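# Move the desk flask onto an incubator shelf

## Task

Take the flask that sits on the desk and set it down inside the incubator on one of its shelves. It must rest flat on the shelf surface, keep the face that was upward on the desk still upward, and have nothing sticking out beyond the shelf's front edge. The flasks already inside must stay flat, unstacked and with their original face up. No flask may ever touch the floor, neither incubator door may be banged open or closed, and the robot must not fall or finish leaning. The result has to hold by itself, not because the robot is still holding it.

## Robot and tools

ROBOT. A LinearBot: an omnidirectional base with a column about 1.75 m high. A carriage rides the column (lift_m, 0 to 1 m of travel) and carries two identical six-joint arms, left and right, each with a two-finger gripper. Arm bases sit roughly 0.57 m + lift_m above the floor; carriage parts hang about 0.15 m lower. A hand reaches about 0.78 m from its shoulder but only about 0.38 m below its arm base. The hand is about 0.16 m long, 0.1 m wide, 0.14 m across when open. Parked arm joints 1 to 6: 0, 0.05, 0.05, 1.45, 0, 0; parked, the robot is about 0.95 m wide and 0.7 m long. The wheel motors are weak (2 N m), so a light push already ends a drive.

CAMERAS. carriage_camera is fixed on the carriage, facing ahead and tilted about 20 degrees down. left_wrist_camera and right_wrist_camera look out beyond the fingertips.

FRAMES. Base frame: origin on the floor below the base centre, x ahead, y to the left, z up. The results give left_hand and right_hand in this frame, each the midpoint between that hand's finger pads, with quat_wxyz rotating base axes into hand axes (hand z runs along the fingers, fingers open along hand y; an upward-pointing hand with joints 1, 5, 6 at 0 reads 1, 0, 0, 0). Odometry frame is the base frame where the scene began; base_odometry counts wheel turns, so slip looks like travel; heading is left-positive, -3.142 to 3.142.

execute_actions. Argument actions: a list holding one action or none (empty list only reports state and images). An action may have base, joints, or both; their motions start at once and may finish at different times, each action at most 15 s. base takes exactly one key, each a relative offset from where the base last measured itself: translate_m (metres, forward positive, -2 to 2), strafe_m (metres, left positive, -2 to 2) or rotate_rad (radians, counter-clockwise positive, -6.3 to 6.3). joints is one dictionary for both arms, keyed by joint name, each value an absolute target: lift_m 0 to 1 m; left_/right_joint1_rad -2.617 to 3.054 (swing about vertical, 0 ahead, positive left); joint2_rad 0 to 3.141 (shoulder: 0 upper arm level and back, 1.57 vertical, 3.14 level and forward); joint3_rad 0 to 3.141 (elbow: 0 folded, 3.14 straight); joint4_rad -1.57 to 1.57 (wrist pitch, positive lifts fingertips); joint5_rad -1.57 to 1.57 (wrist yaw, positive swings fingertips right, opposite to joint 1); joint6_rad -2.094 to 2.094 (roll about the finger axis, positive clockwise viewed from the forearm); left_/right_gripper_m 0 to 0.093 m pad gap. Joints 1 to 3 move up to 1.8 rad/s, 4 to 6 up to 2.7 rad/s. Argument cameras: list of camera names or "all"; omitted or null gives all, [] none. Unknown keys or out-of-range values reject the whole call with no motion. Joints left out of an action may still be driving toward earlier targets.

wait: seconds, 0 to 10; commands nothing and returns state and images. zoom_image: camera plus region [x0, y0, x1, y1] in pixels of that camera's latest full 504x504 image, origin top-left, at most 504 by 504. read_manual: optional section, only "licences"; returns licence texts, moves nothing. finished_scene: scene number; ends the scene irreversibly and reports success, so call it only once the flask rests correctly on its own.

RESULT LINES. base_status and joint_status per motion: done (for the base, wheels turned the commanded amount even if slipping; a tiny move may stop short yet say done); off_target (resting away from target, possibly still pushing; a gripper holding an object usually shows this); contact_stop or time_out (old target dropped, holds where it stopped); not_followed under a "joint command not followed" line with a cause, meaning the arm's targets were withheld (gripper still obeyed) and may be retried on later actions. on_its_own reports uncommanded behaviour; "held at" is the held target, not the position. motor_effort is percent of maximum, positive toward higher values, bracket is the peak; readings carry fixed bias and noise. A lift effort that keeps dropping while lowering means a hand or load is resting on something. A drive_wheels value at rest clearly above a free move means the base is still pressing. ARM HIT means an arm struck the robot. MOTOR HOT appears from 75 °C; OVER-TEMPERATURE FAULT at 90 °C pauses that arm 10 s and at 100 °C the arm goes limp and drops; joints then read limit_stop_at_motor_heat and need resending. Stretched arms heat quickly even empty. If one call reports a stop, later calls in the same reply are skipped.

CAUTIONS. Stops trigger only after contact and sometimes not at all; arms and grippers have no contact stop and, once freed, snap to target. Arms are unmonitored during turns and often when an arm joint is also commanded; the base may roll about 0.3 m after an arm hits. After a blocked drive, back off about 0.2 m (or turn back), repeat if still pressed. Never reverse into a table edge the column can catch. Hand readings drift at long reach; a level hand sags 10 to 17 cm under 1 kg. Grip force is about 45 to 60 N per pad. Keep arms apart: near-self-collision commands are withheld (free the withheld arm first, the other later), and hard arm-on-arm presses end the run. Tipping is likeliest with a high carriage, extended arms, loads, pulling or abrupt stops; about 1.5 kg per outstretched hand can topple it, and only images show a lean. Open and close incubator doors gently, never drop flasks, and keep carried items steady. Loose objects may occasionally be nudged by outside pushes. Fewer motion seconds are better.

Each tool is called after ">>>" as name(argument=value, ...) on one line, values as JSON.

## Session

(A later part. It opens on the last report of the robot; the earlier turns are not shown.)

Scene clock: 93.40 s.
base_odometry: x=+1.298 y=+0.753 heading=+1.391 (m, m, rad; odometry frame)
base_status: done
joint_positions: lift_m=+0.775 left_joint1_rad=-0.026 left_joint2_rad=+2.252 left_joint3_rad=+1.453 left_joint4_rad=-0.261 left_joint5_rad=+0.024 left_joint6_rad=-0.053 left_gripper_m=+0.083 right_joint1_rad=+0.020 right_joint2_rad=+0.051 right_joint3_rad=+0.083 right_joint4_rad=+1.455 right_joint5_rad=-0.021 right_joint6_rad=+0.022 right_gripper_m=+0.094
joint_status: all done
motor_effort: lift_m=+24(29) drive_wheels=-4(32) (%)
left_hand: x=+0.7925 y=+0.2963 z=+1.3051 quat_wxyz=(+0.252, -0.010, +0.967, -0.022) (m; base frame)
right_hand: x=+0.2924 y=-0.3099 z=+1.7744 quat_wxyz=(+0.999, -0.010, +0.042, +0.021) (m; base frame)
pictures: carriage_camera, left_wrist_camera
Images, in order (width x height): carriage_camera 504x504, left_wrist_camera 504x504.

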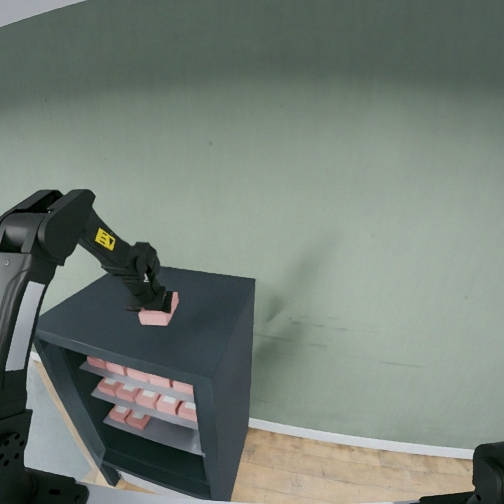

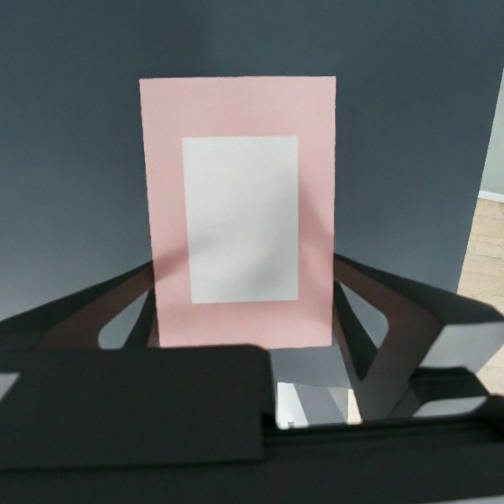

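>>> execute_actions(actions=[{"joints": {"lift_m": 0.705}}], cameras=["carriage_camera", "left_wrist_camera"])

>>> zoom_image(camera="carriage_camera", region=[100, 250, 220, 370])

Scene clock: 94.77 s.
base_odometry: x=+1.298 y=+0.753 heading=+1.391 (m, m, rad; odometry frame)
base_status: not commanded
joint_positions: lift_m=+0.705 left_joint1_rad=-0.027 left_joint2_rad=+2.247 left_joint3_rad=+1.454 left_joint4_rad=-0.267 left_joint5_rad=+0.019 left_joint6_rad=-0.055 left_gripper_m=+0.083 right_joint1_rad=+0.020 right_joint2_rad=+0.051 right_joint3_rad=+0.083 right_joint4_rad=+1.455 right_joint5_rad=-0.021 right_joint6_rad=+0.022 right_gripper_m=+0.094
joint_status: all done
motor_effort: lift_m=+22(24) drive_wheels=+7(4) (%)
left_hand: x=+0.7924 y=+0.2966 z=+1.2376 quat_wxyz=(+0.252, -0.011, +0.967, -0.020) (m; base frame)
right_hand: x=+0.2924 y=-0.3098 z=+1.7047 quat_wxyz=(+0.999, -0.011, +0.042, +0.021) (m; base frame)
pictures: carriage_camera, left_wrist_camera
Images, in order (width x height): carriage_camera 504x504, left_wrist_camera 504x504.

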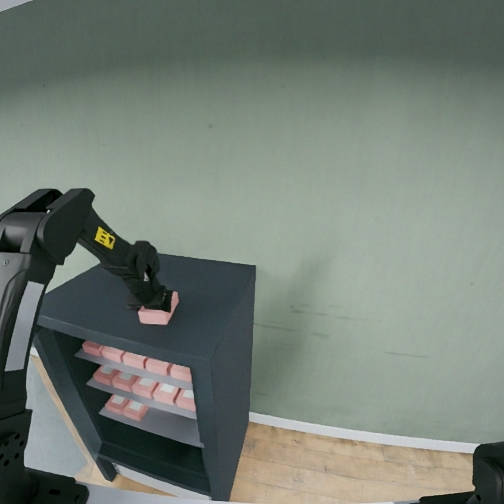

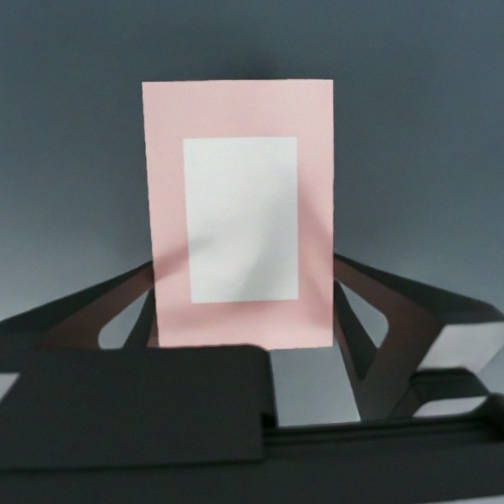

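Region (100, 250, 220, 370) of carriage_camera's 504x504 image, scaled by 4.200, with more detail than that image has.

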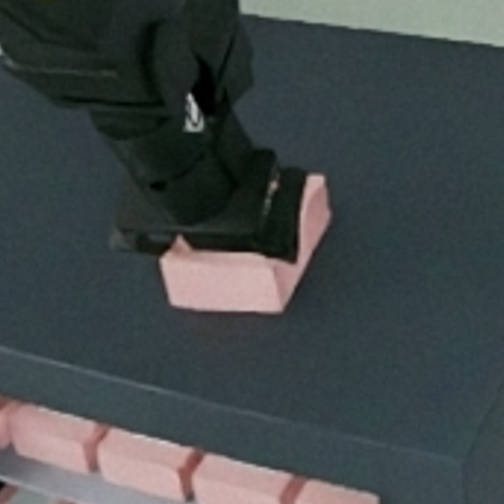

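>>> execute_actions(actions=[{"joints": {"left_gripper_m": 0.093}}], cameras=["left_wrist_camera"])

Scene clock: 95.47 s.
base_odometry: x=+1.298 y=+0.753 heading=+1.391 (m, m, rad; odometry frame)
base_status: not commanded
joint_positions: lift_m=+0.705 left_joint1_rad=-0.027 left_joint2_rad=+2.247 left_joint3_rad=+1.454 left_joint4_rad=-0.260 left_joint5_rad=+0.019 left_joint6_rad=-0.055 left_gripper_m=+0.093 right_joint1_rad=+0.020 right_joint2_rad=+0.051 right_joint3_rad=+0.083 right_joint4_rad=+1.455 right_joint5_rad=-0.021 right_joint6_rad=+0.022 right_gripper_m=+0.094
joint_status: all done
motor_effort: lift_m=+22(22) drive_wheels=+7(8) (%)
left_hand: x=+0.7938 y=+0.2965 z=+1.2384 quat_wxyz=(+0.256, -0.011, +0.967, -0.020) (m; base frame)
right_hand: x=+0.2924 y=-0.3098 z=+1.7047 quat_wxyz=(+0.999, -0.011, +0.042, +0.021) (m; base frame)
pictures: left_wrist_camera
Images, in order (width x height): left_wrist_camera 504x504.

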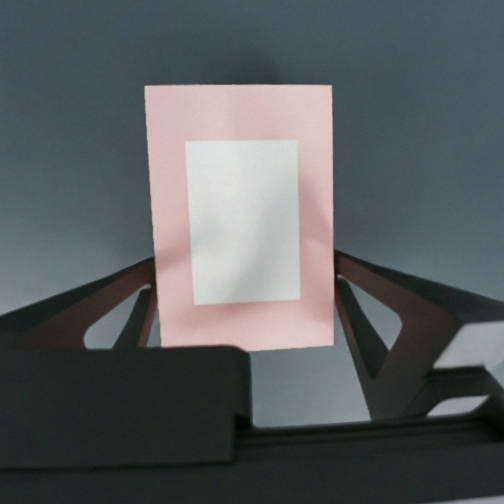

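>>> execute_actions(actions=[{"joints": {"lift_m": 0.745, "left_joint4_rad": 0.97}}], cameras=[])

>>> execute_actions(actions=[{"joints": {"left_joint2_rad": 2.341, "left_joint3_rad": 0.945}}], cameras=["carriage_camera", "left_wrist_camera"])

Scene clock: 97.93 s.
base_odometry: x=+1.298 y=+0.753 heading=+1.391 (m, m, rad; odometry frame)
base_status: not commanded
joint_positions: lift_m=+0.745 left_joint1_rad=-0.027 left_joint2_rad=+2.248 left_joint3_rad=+1.455 left_joint4_rad=+0.962 left_joint5_rad=+0.019 left_joint6_rad=-0.055 left_gripper_m=+0.093 right_joint1_rad=+0.020 right_joint2_rad=+0.051 right_joint3_rad=+0.083 right_joint4_rad=+1.455 right_joint5_rad=-0.021 right_joint6_rad=+0.022 right_gripper_m=+0.094
joint_status: all done
motor_effort: lift_m=+23(29) drive_wheels=+7(7) (%)
left_hand: x=+0.9147 y=+0.2933 z=+1.5329 quat_wxyz=(+0.763, -0.002, +0.645, -0.038) (m; base frame)
right_hand: x=+0.2925 y=-0.3098 z=+1.7446 quat_wxyz=(+0.999, -0.011, +0.042, +0.021) (m; base frame)
pictures: none
No camera images: the call's "cameras" was empty. Leave "cameras" out to get every camera's image.

Scene clock: 99.07 s.
base_odometry: x=+1.298 y=+0.753 heading=+1.391 (m, m, rad; odometry frame)
base_status: not commanded
joint_positions: lift_m=+0.745 left_joint1_rad=-0.027 left_joint2_rad=+2.336 left_joint3_rad=+0.956 left_joint4_rad=+0.959 left_joint5_rad=+0.019 left_joint6_rad=-0.055 left_gripper_m=+0.093 right_joint1_rad=+0.020 right_joint2_rad=+0.051 right_joint3_rad=+0.083 right_joint4_rad=+1.455 right_joint5_rad=-0.021 right_joint6_rad=+0.022 right_gripper_m=+0.094
joint_status: all done
motor_effort: lift_m=+23(23) drive_wheels=+7(7) (%)
left_hand: x=+0.8047 y=+0.2962 z=+1.2791 quat_wxyz=(+0.543, -0.007, +0.839, -0.030) (m; base frame)
right_hand: x=+0.2925 y=-0.3098 z=+1.7446 quat_wxyz=(+0.999, -0.011, +0.042, +0.021) (m; base frame)
pictures: carriage_camera, left_wrist_camera
Images, in order (width x height): carriage_camera 504x504, left_wrist_camera 504x504.

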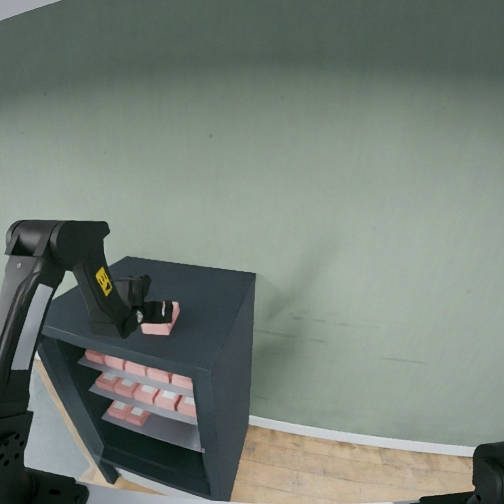

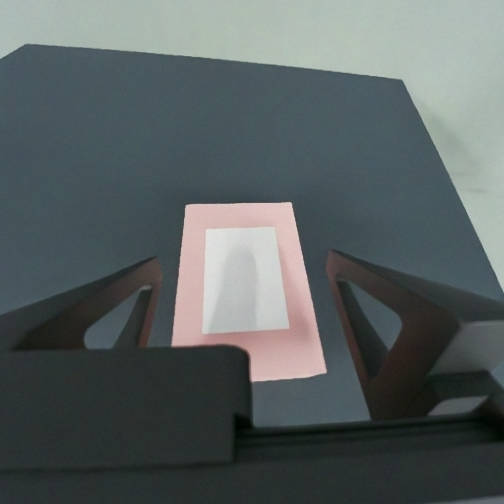

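>>> execute_actions(actions=[{"base": {"translate_m": -0.006}, "joints": {"lift_m": 0.72}}], cameras=["left_wrist_camera"])

Scene clock: 101.13 s.
base_odometry: x=+1.297 y=+0.747 heading=+1.391 (m, m, rad; odometry frame)
base_status: done
joint_positions: lift_m=+0.720 left_joint1_rad=-0.027 left_joint2_rad=+2.338 left_joint3_rad=+0.955 left_joint4_rad=+0.965 left_joint5_rad=+0.020 left_joint6_rad=-0.055 left_gripper_m=+0.093 right_joint1_rad=+0.020 right_joint2_rad=+0.051 right_joint3_rad=+0.083 right_joint4_rad=+1.455 right_joint5_rad=-0.021 right_joint6_rad=+0.022 right_gripper_m=+0.094
joint_status: all done
motor_effort: lift_m=+23(24) drive_wheels=-2(25) (%)
left_hand: x=+0.8050 y=+0.2960 z=+1.2545 quat_wxyz=(+0.544, -0.006, +0.838, -0.031) (m; base frame)
right_hand: x=+0.2925 y=-0.3098 z=+1.7196 quat_wxyz=(+0.999, -0.011, +0.042, +0.021) (m; base frame)
pictures: left_wrist_camera
Images, in order (width x height): left_wrist_camera 504x504.

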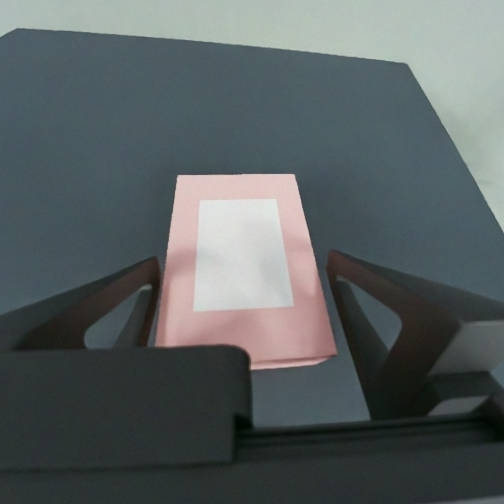

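>>> execute_actions(actions=[{"joints": {"lift_m": 0.70}}], cameras=["left_wrist_camera"])

Scene clock: 102.03 s.
base_odometry: x=+1.297 y=+0.747 heading=+1.391 (m, m, rad; odometry frame)
base_status: not commanded
joint_positions: lift_m=+0.700 left_joint1_rad=-0.027 left_joint2_rad=+2.339 left_joint3_rad=+0.955 left_joint4_rad=+0.965 left_joint5_rad=+0.020 left_joint6_rad=-0.055 left_gripper_m=+0.093 right_joint1_rad=+0.020 right_joint2_rad=+0.051 right_joint3_rad=+0.083 right_joint4_rad=+1.455 right_joint5_rad=-0.021 right_joint6_rad=+0.022 right_gripper_m=+0.094
joint_status: all done
motor_effort: lift_m=+24(24) drive_wheels=+5(2) (%)
left_hand: x=+0.8048 y=+0.2960 z=+1.2339 quat_wxyz=(+0.544, -0.006, +0.838, -0.031) (m; base frame)
right_hand: x=+0.2925 y=-0.3098 z=+1.6996 quat_wxyz=(+0.999, -0.011, +0.042, +0.021) (m; base frame)
pictures: left_wrist_camera
Images, in order (width x height): left_wrist_camera 504x504.

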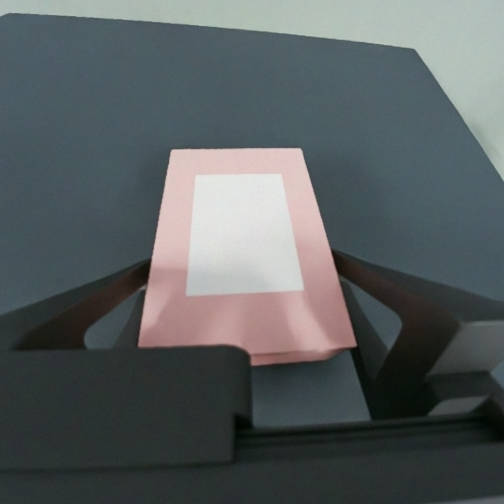

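Good, deeper and lower now. Closing.

>>> execute_actions(actions=[{"joints": {"left_gripper_m": 0.065}}], cameras=["left_wrist_camera"])

>>> execute_actions(actions=[{"joints": {"lift_m": 0.73, "left_joint4_rad": 0.985}}], cameras=["left_wrist_camera"])

Scene clock: 102.80 s.
base_odometry: x=+1.297 y=+0.747 heading=+1.391 (m, m, rad; odometry frame)
base_status: not commanded
joint_positions: lift_m=+0.700 left_joint1_rad=-0.027 left_joint2_rad=+2.339 left_joint3_rad=+0.955 left_joint4_rad=+0.965 left_joint5_rad=+0.019 left_joint6_rad=-0.055 left_gripper_m=+0.084 right_joint1_rad=+0.020 right_joint2_rad=+0.051 right_joint3_rad=+0.083 right_joint4_rad=+1.455 right_joint5_rad=-0.021 right_joint6_rad=+0.022 right_gripper_m=+0.094
joint_status: left_gripper_m off_target (ended at +0.084, target +0.065)
motor_effort: lift_m=+23(23) drive_wheels=+5(5) (%)
left_hand: x=+0.8048 y=+0.2960 z=+1.2339 quat_wxyz=(+0.544, -0.007, +0.838, -0.031) (m; base frame)
right_hand: x=+0.2925 y=-0.3098 z=+1.6996 quat_wxyz=(+0.999, -0.011, +0.042, +0.021) (m; base frame)
pictures: left_wrist_camera
Images, in order (width x height): left_wrist_camera 504x504.

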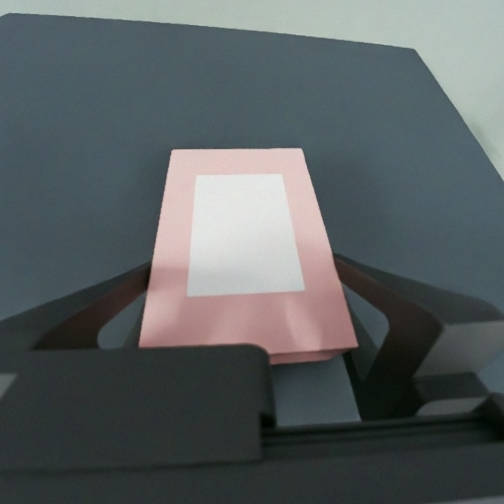

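Scene clock: 103.43 s.
base_odometry: x=+1.297 y=+0.747 heading=+1.391 (m, m, rad; odometry frame)
base_status: not commanded
joint_positions: lift_m=+0.730 left_joint1_rad=-0.027 left_joint2_rad=+2.340 left_joint3_rad=+0.955 left_joint4_rad=+0.970 left_joint5_rad=+0.020 left_joint6_rad=-0.055 left_gripper_m=+0.084 right_joint1_rad=+0.020 right_joint2_rad=+0.051 right_joint3_rad=+0.083 right_joint4_rad=+1.454 right_joint5_rad=-0.021 right_joint6_rad=+0.022 right_gripper_m=+0.094
joint_status: all done
motor_effort: lift_m=+24(28) drive_wheels=+6(6) (%)
left_hand: x=+0.8050 y=+0.2960 z=+1.2640 quat_wxyz=(+0.545, -0.006, +0.838, -0.031) (m; base frame)
right_hand: x=+0.2926 y=-0.3098 z=+1.7295 quat_wxyz=(+0.999, -0.011, +0.042, +0.021) (m; base frame)
pictures: left_wrist_camera
Images, in order (width x height): left_wrist_camera 504x504.

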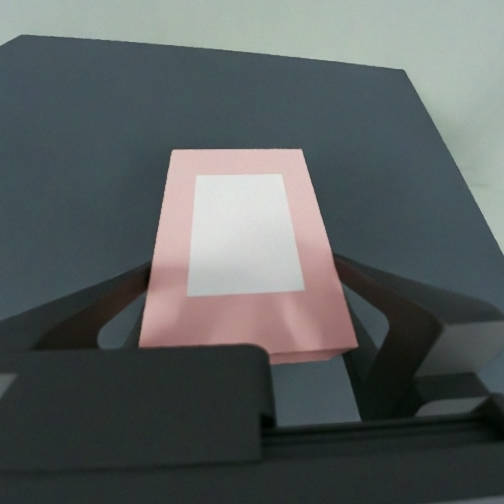

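>>> execute_actions(actions=[{"base": {"translate_m": -0.28}}], cameras=["left_wrist_camera"])

Scene clock: 106.37 s.
base_odometry: x=+1.247 y=+0.471 heading=+1.391 (m, m, rad; odometry frame)
base_status: done
joint_positions: lift_m=+0.730 left_joint1_rad=-0.028 left_joint2_rad=+2.340 left_joint3_rad=+0.955 left_joint4_rad=+0.969 left_joint5_rad=+0.020 left_joint6_rad=-0.055 left_gripper_m=+0.084 right_joint1_rad=+0.020 right_joint2_rad=+0.051 right_joint3_rad=+0.083 right_joint4_rad=+1.454 right_joint5_rad=-0.021 right_joint6_rad=+0.022 right_gripper_m=+0.094
joint_status: not commanded
motor_effort: lift_m=+24(24) drive_wheels=-1(33) (%)
left_hand: x=+0.8048 y=+0.2955 z=+1.2638 quat_wxyz=(+0.545, -0.006, +0.838, -0.031) (m; base frame)
right_hand: x=+0.2927 y=-0.3099 z=+1.7295 quat_wxyz=(+0.999, -0.010, +0.043, +0.021) (m; base frame)
pictures: left_wrist_camera
Images, in order (width x height): left_wrist_camera 504x504.

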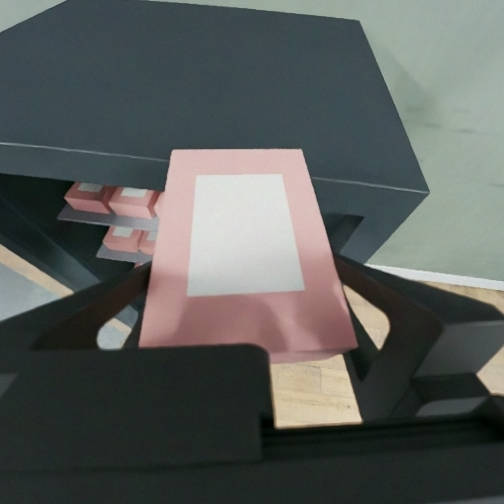

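>>> execute_actions(actions=[{"joints": {"lift_m": 0.13}}], cameras=["carriage_camera", "left_wrist_camera"])

Scene clock: 110.57 s.
base_odometry: x=+1.247 y=+0.472 heading=+1.391 (m, m, rad; odometry frame)
base_status: not commanded
joint_positions: lift_m=+0.130 left_joint1_rad=-0.028 left_joint2_rad=+2.341 left_joint3_rad=+0.955 left_joint4_rad=+0.959 left_joint5_rad=+0.020 left_joint6_rad=-0.055 left_gripper_m=+0.084 right_joint1_rad=+0.020 right_joint2_rad=+0.051 right_joint3_rad=+0.083 right_joint4_rad=+1.454 right_joint5_rad=-0.021 right_joint6_rad=+0.022 right_gripper_m=+0.094
joint_status: all done
motor_effort: lift_m=+23(24) drive_wheels=+0(1) (%)
left_hand: x=+0.8037 y=+0.2955 z=+0.6612 quat_wxyz=(+0.540, -0.006, +0.841, -0.031) (m; base frame)
right_hand: x=+0.2927 y=-0.3099 z=+1.1296 quat_wxyz=(+0.999, -0.010, +0.043, +0.021) (m; base frame)
pictures: carriage_camera, left_wrist_camera
Images, in order (width x height): carriage_camera 504x504, left_wrist_camera 504x504.

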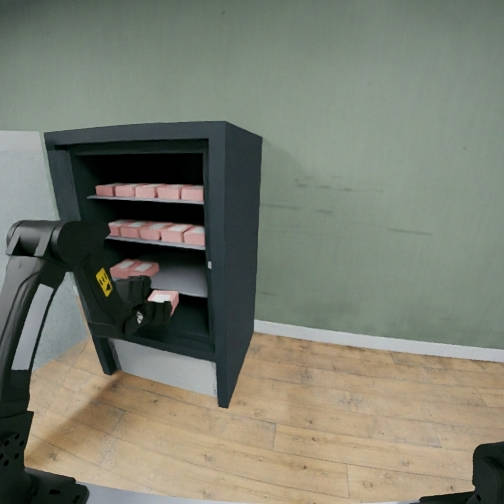

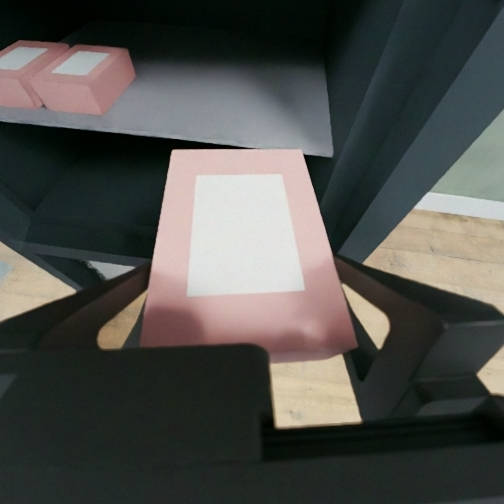

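>>> execute_actions(actions=[{"base": {"translate_m": 0.07}}], cameras=["left_wrist_camera"])

Scene clock: 112.40 s.
base_odometry: x=+1.259 y=+0.540 heading=+1.391 (m, m, rad; odometry frame)
base_status: done
joint_positions: lift_m=+0.130 left_joint1_rad=-0.028 left_joint2_rad=+2.341 left_joint3_rad=+0.955 left_joint4_rad=+0.959 left_joint5_rad=+0.020 left_joint6_rad=-0.055 left_gripper_m=+0.084 right_joint1_rad=+0.020 right_joint2_rad=+0.051 right_joint3_rad=+0.083 right_joint4_rad=+1.454 right_joint5_rad=-0.021 right_joint6_rad=+0.022 right_gripper_m=+0.094
joint_status: not commanded
motor_effort: lift_m=+23(23) drive_wheels=+6(23) (%)
left_hand: x=+0.8038 y=+0.2955 z=+0.6613 quat_wxyz=(+0.540, -0.006, +0.841, -0.031) (m; base frame)
right_hand: x=+0.2926 y=-0.3099 z=+1.1296 quat_wxyz=(+0.999, -0.010, +0.042, +0.021) (m; base frame)
pictures: left_wrist_camera
Images, in order (width x height): left_wrist_camera 504x504.

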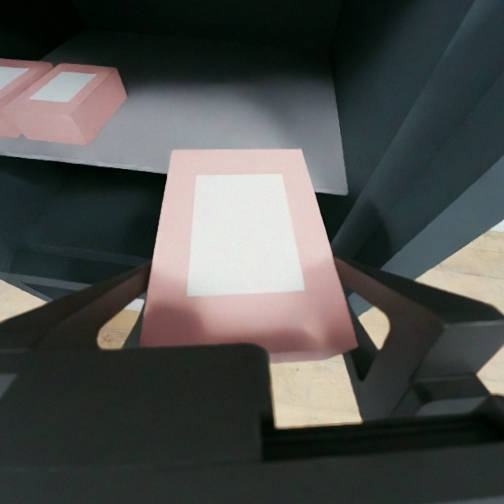

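>>> zoom_image(camera="left_wrist_camera", region=[0, 40, 180, 200])

Region (0, 40, 180, 200) of left_wrist_camera's 504x504 image, scaled by 2.800, with more detail than that image has.

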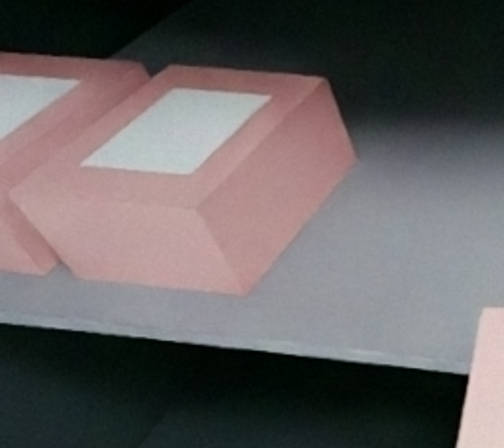

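>>> execute_actions(actions=[{"base": {"translate_m": 0.1}}], cameras=["carriage_camera", "left_wrist_camera"])

Scene clock: 115.83 s.
base_odometry: x=+1.278 y=+0.639 heading=+1.390 (m, m, rad; odometry frame)
base_status: done
joint_positions: lift_m=+0.130 left_joint1_rad=-0.028 left_joint2_rad=+2.341 left_joint3_rad=+0.955 left_joint4_rad=+0.960 left_joint5_rad=+0.020 left_joint6_rad=-0.055 left_gripper_m=+0.084 right_joint1_rad=+0.020 right_joint2_rad=+0.051 right_joint3_rad=+0.083 right_joint4_rad=+1.454 right_joint5_rad=-0.021 right_joint6_rad=+0.022 right_gripper_m=+0.094
joint_status: not commanded
motor_effort: lift_m=+23(23) drive_wheels=-5(25) (%)
left_hand: x=+0.8039 y=+0.2955 z=+0.6615 quat_wxyz=(+0.541, -0.006, +0.841, -0.031) (m; base frame)
right_hand: x=+0.2926 y=-0.3099 z=+1.1296 quat_wxyz=(+0.999, -0.010, +0.042, +0.021) (m; base frame)
pictures: carriage_camera, left_wrist_camera
Images, in order (width x height): carriage_camera 504x504, left_wrist_camera 504x504.

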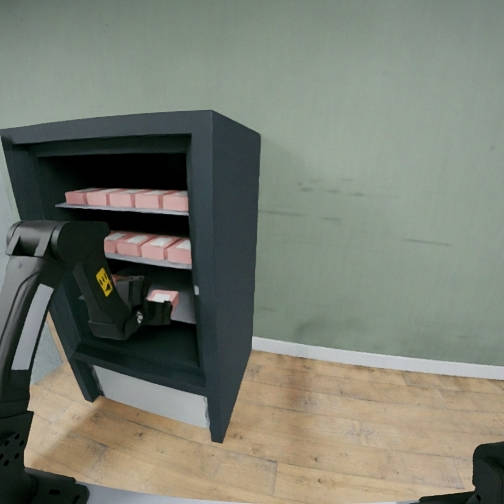

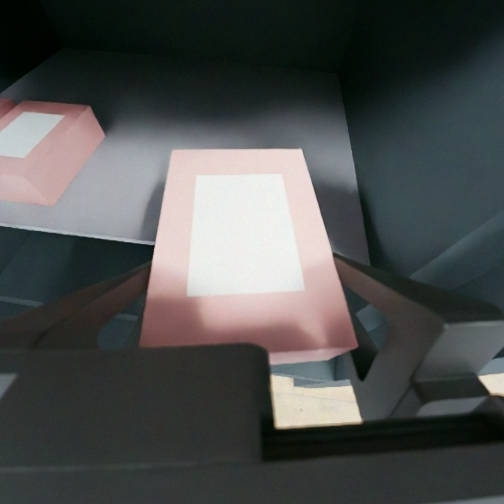

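>>> zoom_image(camera="carriage_camera", region=[90, 200, 230, 340])

Region (90, 200, 230, 340) of carriage_camera's 504x504 image, scaled by 3.600, with more detail than that image has.

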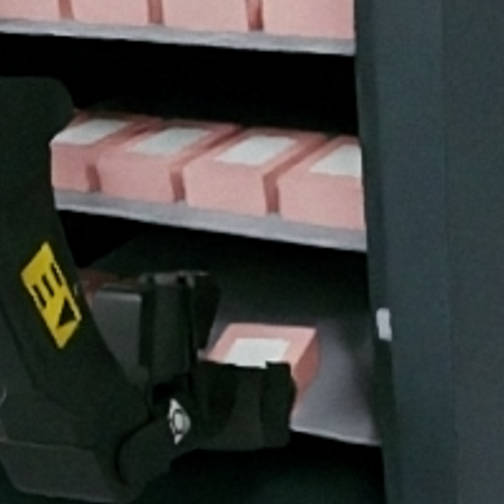

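>>> execute_actions(actions=[{"joints": {"lift_m": 0.092}}], cameras=["left_wrist_camera"])

Scene clock: 118.53 s.
base_odometry: x=+1.278 y=+0.639 heading=+1.390 (m, m, rad; odometry frame)
base_status: not commanded
joint_positions: lift_m=+0.092 left_joint1_rad=-0.028 left_joint2_rad=+2.342 left_joint3_rad=+0.953 left_joint4_rad=+0.957 left_joint5_rad=+0.020 left_joint6_rad=-0.055 left_gripper_m=+0.084 right_joint1_rad=+0.020 right_joint2_rad=+0.051 right_joint3_rad=+0.083 right_joint4_rad=+1.454 right_joint5_rad=-0.021 right_joint6_rad=+0.022 right_gripper_m=+0.094
joint_status: all done
motor_effort: lift_m=+23(24) drive_wheels=-4(5) (%)
left_hand: x=+0.8027 y=+0.2956 z=+0.6215 quat_wxyz=(+0.538, -0.006, +0.842, -0.031) (m; base frame)
right_hand: x=+0.2926 y=-0.3099 z=+1.0915 quat_wxyz=(+0.999, -0.010, +0.042, +0.021) (m; base frame)
pictures: left_wrist_camera
Images, in order (width x height): left_wrist_camera 504x504.

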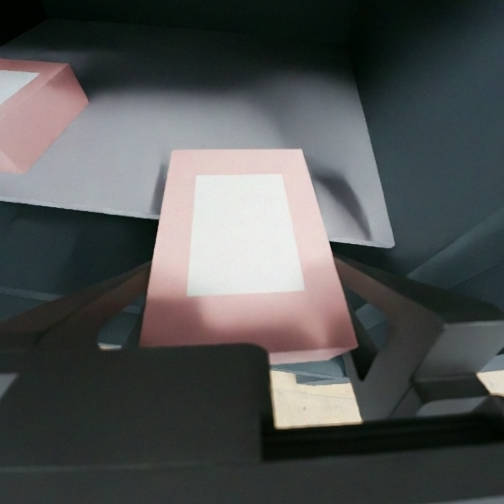

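>>> execute_actions(actions=[{"base": {"translate_m": 0.075}}], cameras=["carriage_camera", "left_wrist_camera"])

>>> zoom_image(camera="carriage_camera", region=[80, 210, 220, 350])

Scene clock: 120.80 s.
base_odometry: x=+1.291 y=+0.713 heading=+1.389 (m, m, rad; odometry frame)
base_status: done
joint_positions: lift_m=+0.092 left_joint1_rad=-0.028 left_joint2_rad=+2.342 left_joint3_rad=+0.953 left_joint4_rad=+0.958 left_joint5_rad=+0.020 left_joint6_rad=-0.055 left_gripper_m=+0.084 right_joint1_rad=+0.020 right_joint2_rad=+0.051 right_joint3_rad=+0.083 right_joint4_rad=+1.455 right_joint5_rad=-0.021 right_joint6_rad=+0.022 right_gripper_m=+0.094
joint_status: not commanded
motor_effort: lift_m=+23(23) drive_wheels=-4(29) (%)
left_hand: x=+0.8028 y=+0.2953 z=+0.6217 quat_wxyz=(+0.538, -0.006, +0.842, -0.031) (m; base frame)
right_hand: x=+0.2924 y=-0.3099 z=+1.0916 quat_wxyz=(+0.999, -0.010, +0.042, +0.021) (m; base frame)
pictures: carriage_camera, left_wrist_camera
Images, in order (width x height): carriage_camera 504x504, left_wrist_camera 504x504.

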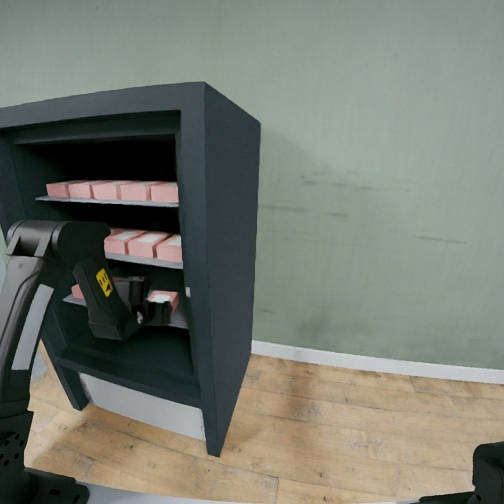

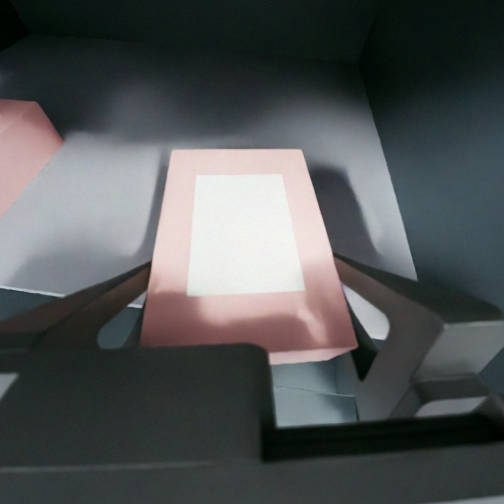

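Region (80, 210, 220, 350) of carriage_camera's 504x504 image, scaled by 3.600, with more detail than that image has.

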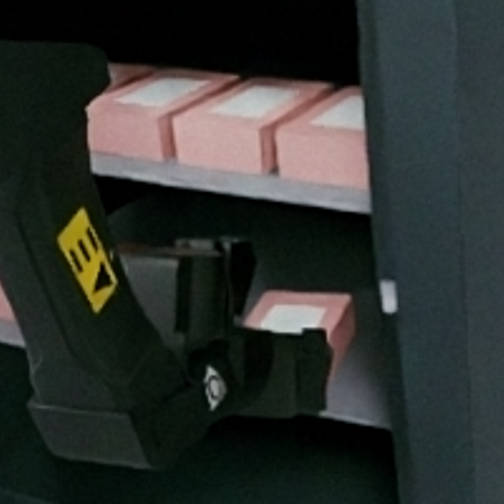

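>>> execute_actions(actions=[{"base": {"translate_m": 0.058}, "joints": {"lift_m": 0.087}}], cameras=["carriage_camera", "left_wrist_camera"])

Scene clock: 122.87 s.
base_odometry: x=+1.302 y=+0.770 heading=+1.388 (m, m, rad; odometry frame)
base_status: done
joint_positions: lift_m=+0.087 left_joint1_rad=-0.028 left_joint2_rad=+2.343 left_joint3_rad=+0.953 left_joint4_rad=+0.960 left_joint5_rad=+0.021 left_joint6_rad=-0.055 left_gripper_m=+0.084 right_joint1_rad=+0.020 right_joint2_rad=+0.051 right_joint3_rad=+0.083 right_joint4_rad=+1.457 right_joint5_rad=-0.021 right_joint6_rad=+0.022 right_gripper_m=+0.094
joint_status: all done
motor_effort: lift_m=+23(24) drive_wheels=-4(31) (%)
left_hand: x=+0.8028 y=+0.2952 z=+0.6166 quat_wxyz=(+0.539, -0.006, +0.842, -0.031) (m; base frame)
right_hand: x=+0.2920 y=-0.3099 z=+1.0867 quat_wxyz=(+0.999, -0.010, +0.041, +0.021) (m; base frame)
pictures: carriage_camera, left_wrist_camera
Images, in order (width x height): carriage_camera 504x504, left_wrist_camera 504x504.

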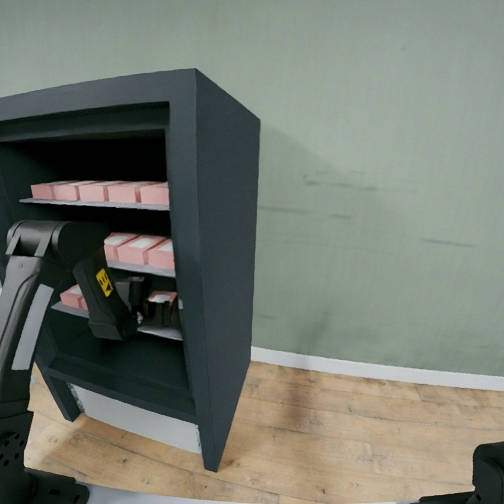

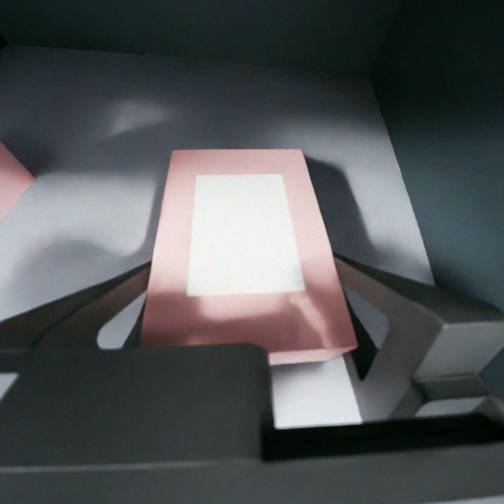

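Now lower gently to touch down.

>>> execute_actions(actions=[{"joints": {"lift_m": 0.079}}], cameras=["left_wrist_camera"])

Scene clock: 123.63 s.
base_odometry: x=+1.302 y=+0.770 heading=+1.388 (m, m, rad; odometry frame)
base_status: not commanded
joint_positions: lift_m=+0.079 left_joint1_rad=-0.028 left_joint2_rad=+2.344 left_joint3_rad=+0.952 left_joint4_rad=+0.960 left_joint5_rad=+0.021 left_joint6_rad=-0.055 left_gripper_m=+0.084 right_joint1_rad=+0.020 right_joint2_rad=+0.051 right_joint3_rad=+0.083 right_joint4_rad=+1.457 right_joint5_rad=-0.021 right_joint6_rad=+0.022 right_gripper_m=+0.094
joint_status: all done
motor_effort: lift_m=+23(25) drive_wheels=+7(4) (%)
left_hand: x=+0.8026 y=+0.2952 z=+0.6080 quat_wxyz=(+0.538, -0.006, +0.842, -0.031) (m; base frame)
right_hand: x=+0.2920 y=-0.3099 z=+1.0786 quat_wxyz=(+0.999, -0.010, +0.041, +0.021) (m; base frame)
pictures: left_wrist_camera
Images, in order (width x height): left_wrist_camera 504x504.

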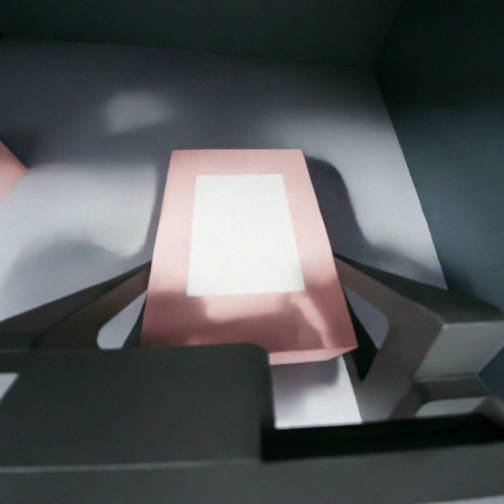

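>>> execute_actions(actions=[{"joints": {"lift_m": 0.071}}], cameras=["left_wrist_camera"])

Scene clock: 124.40 s.
base_odometry: x=+1.302 y=+0.770 heading=+1.388 (m, m, rad; odometry frame)
base_status: not commanded
joint_positions: lift_m=+0.071 left_joint1_rad=-0.028 left_joint2_rad=+2.344 left_joint3_rad=+0.952 left_joint4_rad=+0.981 left_joint5_rad=+0.021 left_joint6_rad=-0.054 left_gripper_m=+0.084 right_joint1_rad=+0.020 right_joint2_rad=+0.051 right_joint3_rad=+0.083 right_joint4_rad=+1.457 right_joint5_rad=-0.021 right_joint6_rad=+0.022 right_gripper_m=+0.094
joint_status: all done
motor_effort: lift_m=+23(24) drive_wheels=-3(7) (%)
left_hand: x=+0.8047 y=+0.2952 z=+0.6048 quat_wxyz=(+0.547, -0.005, +0.836, -0.031) (m; base frame)
right_hand: x=+0.2920 y=-0.3099 z=+1.0707 quat_wxyz=(+0.999, -0.010, +0.041, +0.021) (m; base frame)
pictures: left_wrist_camera
Images, in order (width x height): left_wrist_camera 504x504.

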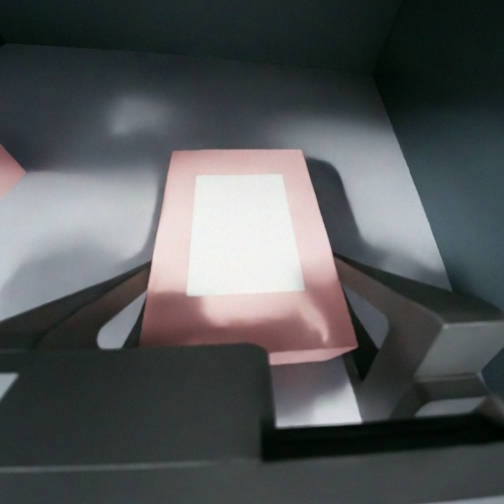

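The wrist rose, so the flask is making contact. Releasing and backing out.

>>> execute_actions(actions=[{"joints": {"left_gripper_m": 0.093}}], cameras=["left_wrist_camera"])

>>> execute_actions(actions=[{"base": {"translate_m": -0.2}, "joints": {"lift_m": 0.078}}], cameras=["carriage_camera", "left_wrist_camera"])

Scene clock: 125.20 s.
base_odometry: x=+1.302 y=+0.770 heading=+1.388 (m, m, rad; odometry frame)
base_status: not commanded
joint_positions: lift_m=+0.071 left_joint1_rad=-0.028 left_joint2_rad=+2.344 left_joint3_rad=+0.952 left_joint4_rad=+0.981 left_joint5_rad=+0.021 left_joint6_rad=-0.054 left_gripper_m=+0.093 right_joint1_rad=+0.020 right_joint2_rad=+0.051 right_joint3_rad=+0.083 right_joint4_rad=+1.457 right_joint5_rad=-0.021 right_joint6_rad=+0.022 right_gripper_m=+0.094
joint_status: all done
motor_effort: lift_m=+22(22) drive_wheels=-3(3) (%)
left_hand: x=+0.8047 y=+0.2952 z=+0.6048 quat_wxyz=(+0.547, -0.005, +0.836, -0.031) (m; base frame)
right_hand: x=+0.2920 y=-0.3099 z=+1.0707 quat_wxyz=(+0.999, -0.010, +0.041, +0.021) (m; base frame)
pictures: left_wrist_camera
Images, in order (width x height): left_wrist_camera 504x504.

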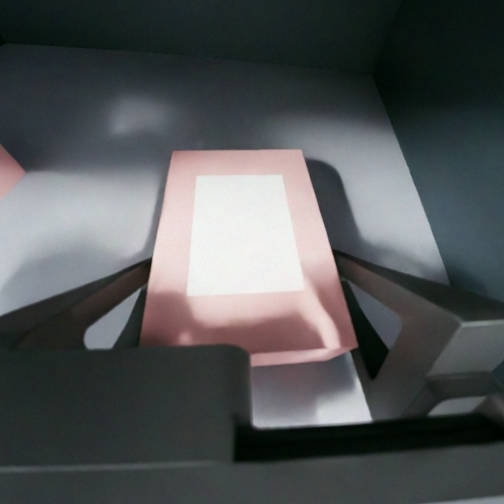

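Scene clock: 127.40 s.
base_odometry: x=+1.266 y=+0.573 heading=+1.388 (m, m, rad; odometry frame)
base_status: done
joint_positions: lift_m=+0.078 left_joint1_rad=-0.028 left_joint2_rad=+2.343 left_joint3_rad=+0.952 left_joint4_rad=+0.986 left_joint5_rad=+0.021 left_joint6_rad=-0.054 left_gripper_m=+0.093 right_joint1_rad=+0.020 right_joint2_rad=+0.051 right_joint3_rad=+0.083 right_joint4_rad=+1.455 right_joint5_rad=-0.020 right_joint6_rad=+0.022 right_gripper_m=+0.094
joint_status: all done
motor_effort: lift_m=+23(28) drive_wheels=-2(29) (%)
left_hand: x=+0.8053 y=+0.2954 z=+0.6133 quat_wxyz=(+0.550, -0.005, +0.835, -0.031) (m; base frame)
right_hand: x=+0.2924 y=-0.3100 z=+1.0776 quat_wxyz=(+0.999, -0.010, +0.042, +0.021) (m; base frame)
pictures: carriage_camera, left_wrist_camera
Images, in order (width x height): carriage_camera 504x504, left_wrist_camera 504x504.

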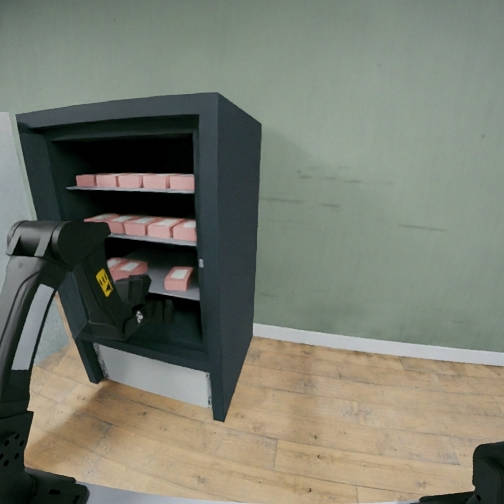

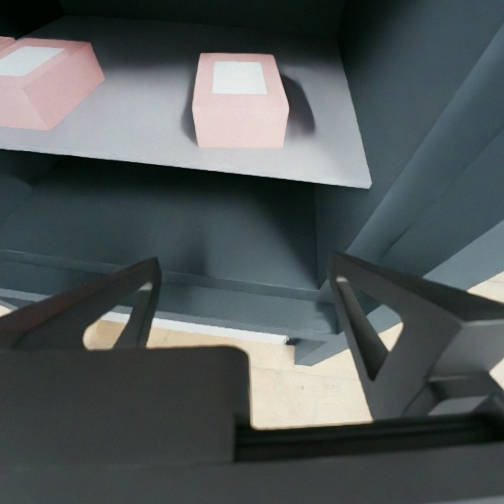

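The flask lies flat on the shelf, label up and well behind the front edge.

>>> finished_scene(scene=1)

The scene is finished: the task was done.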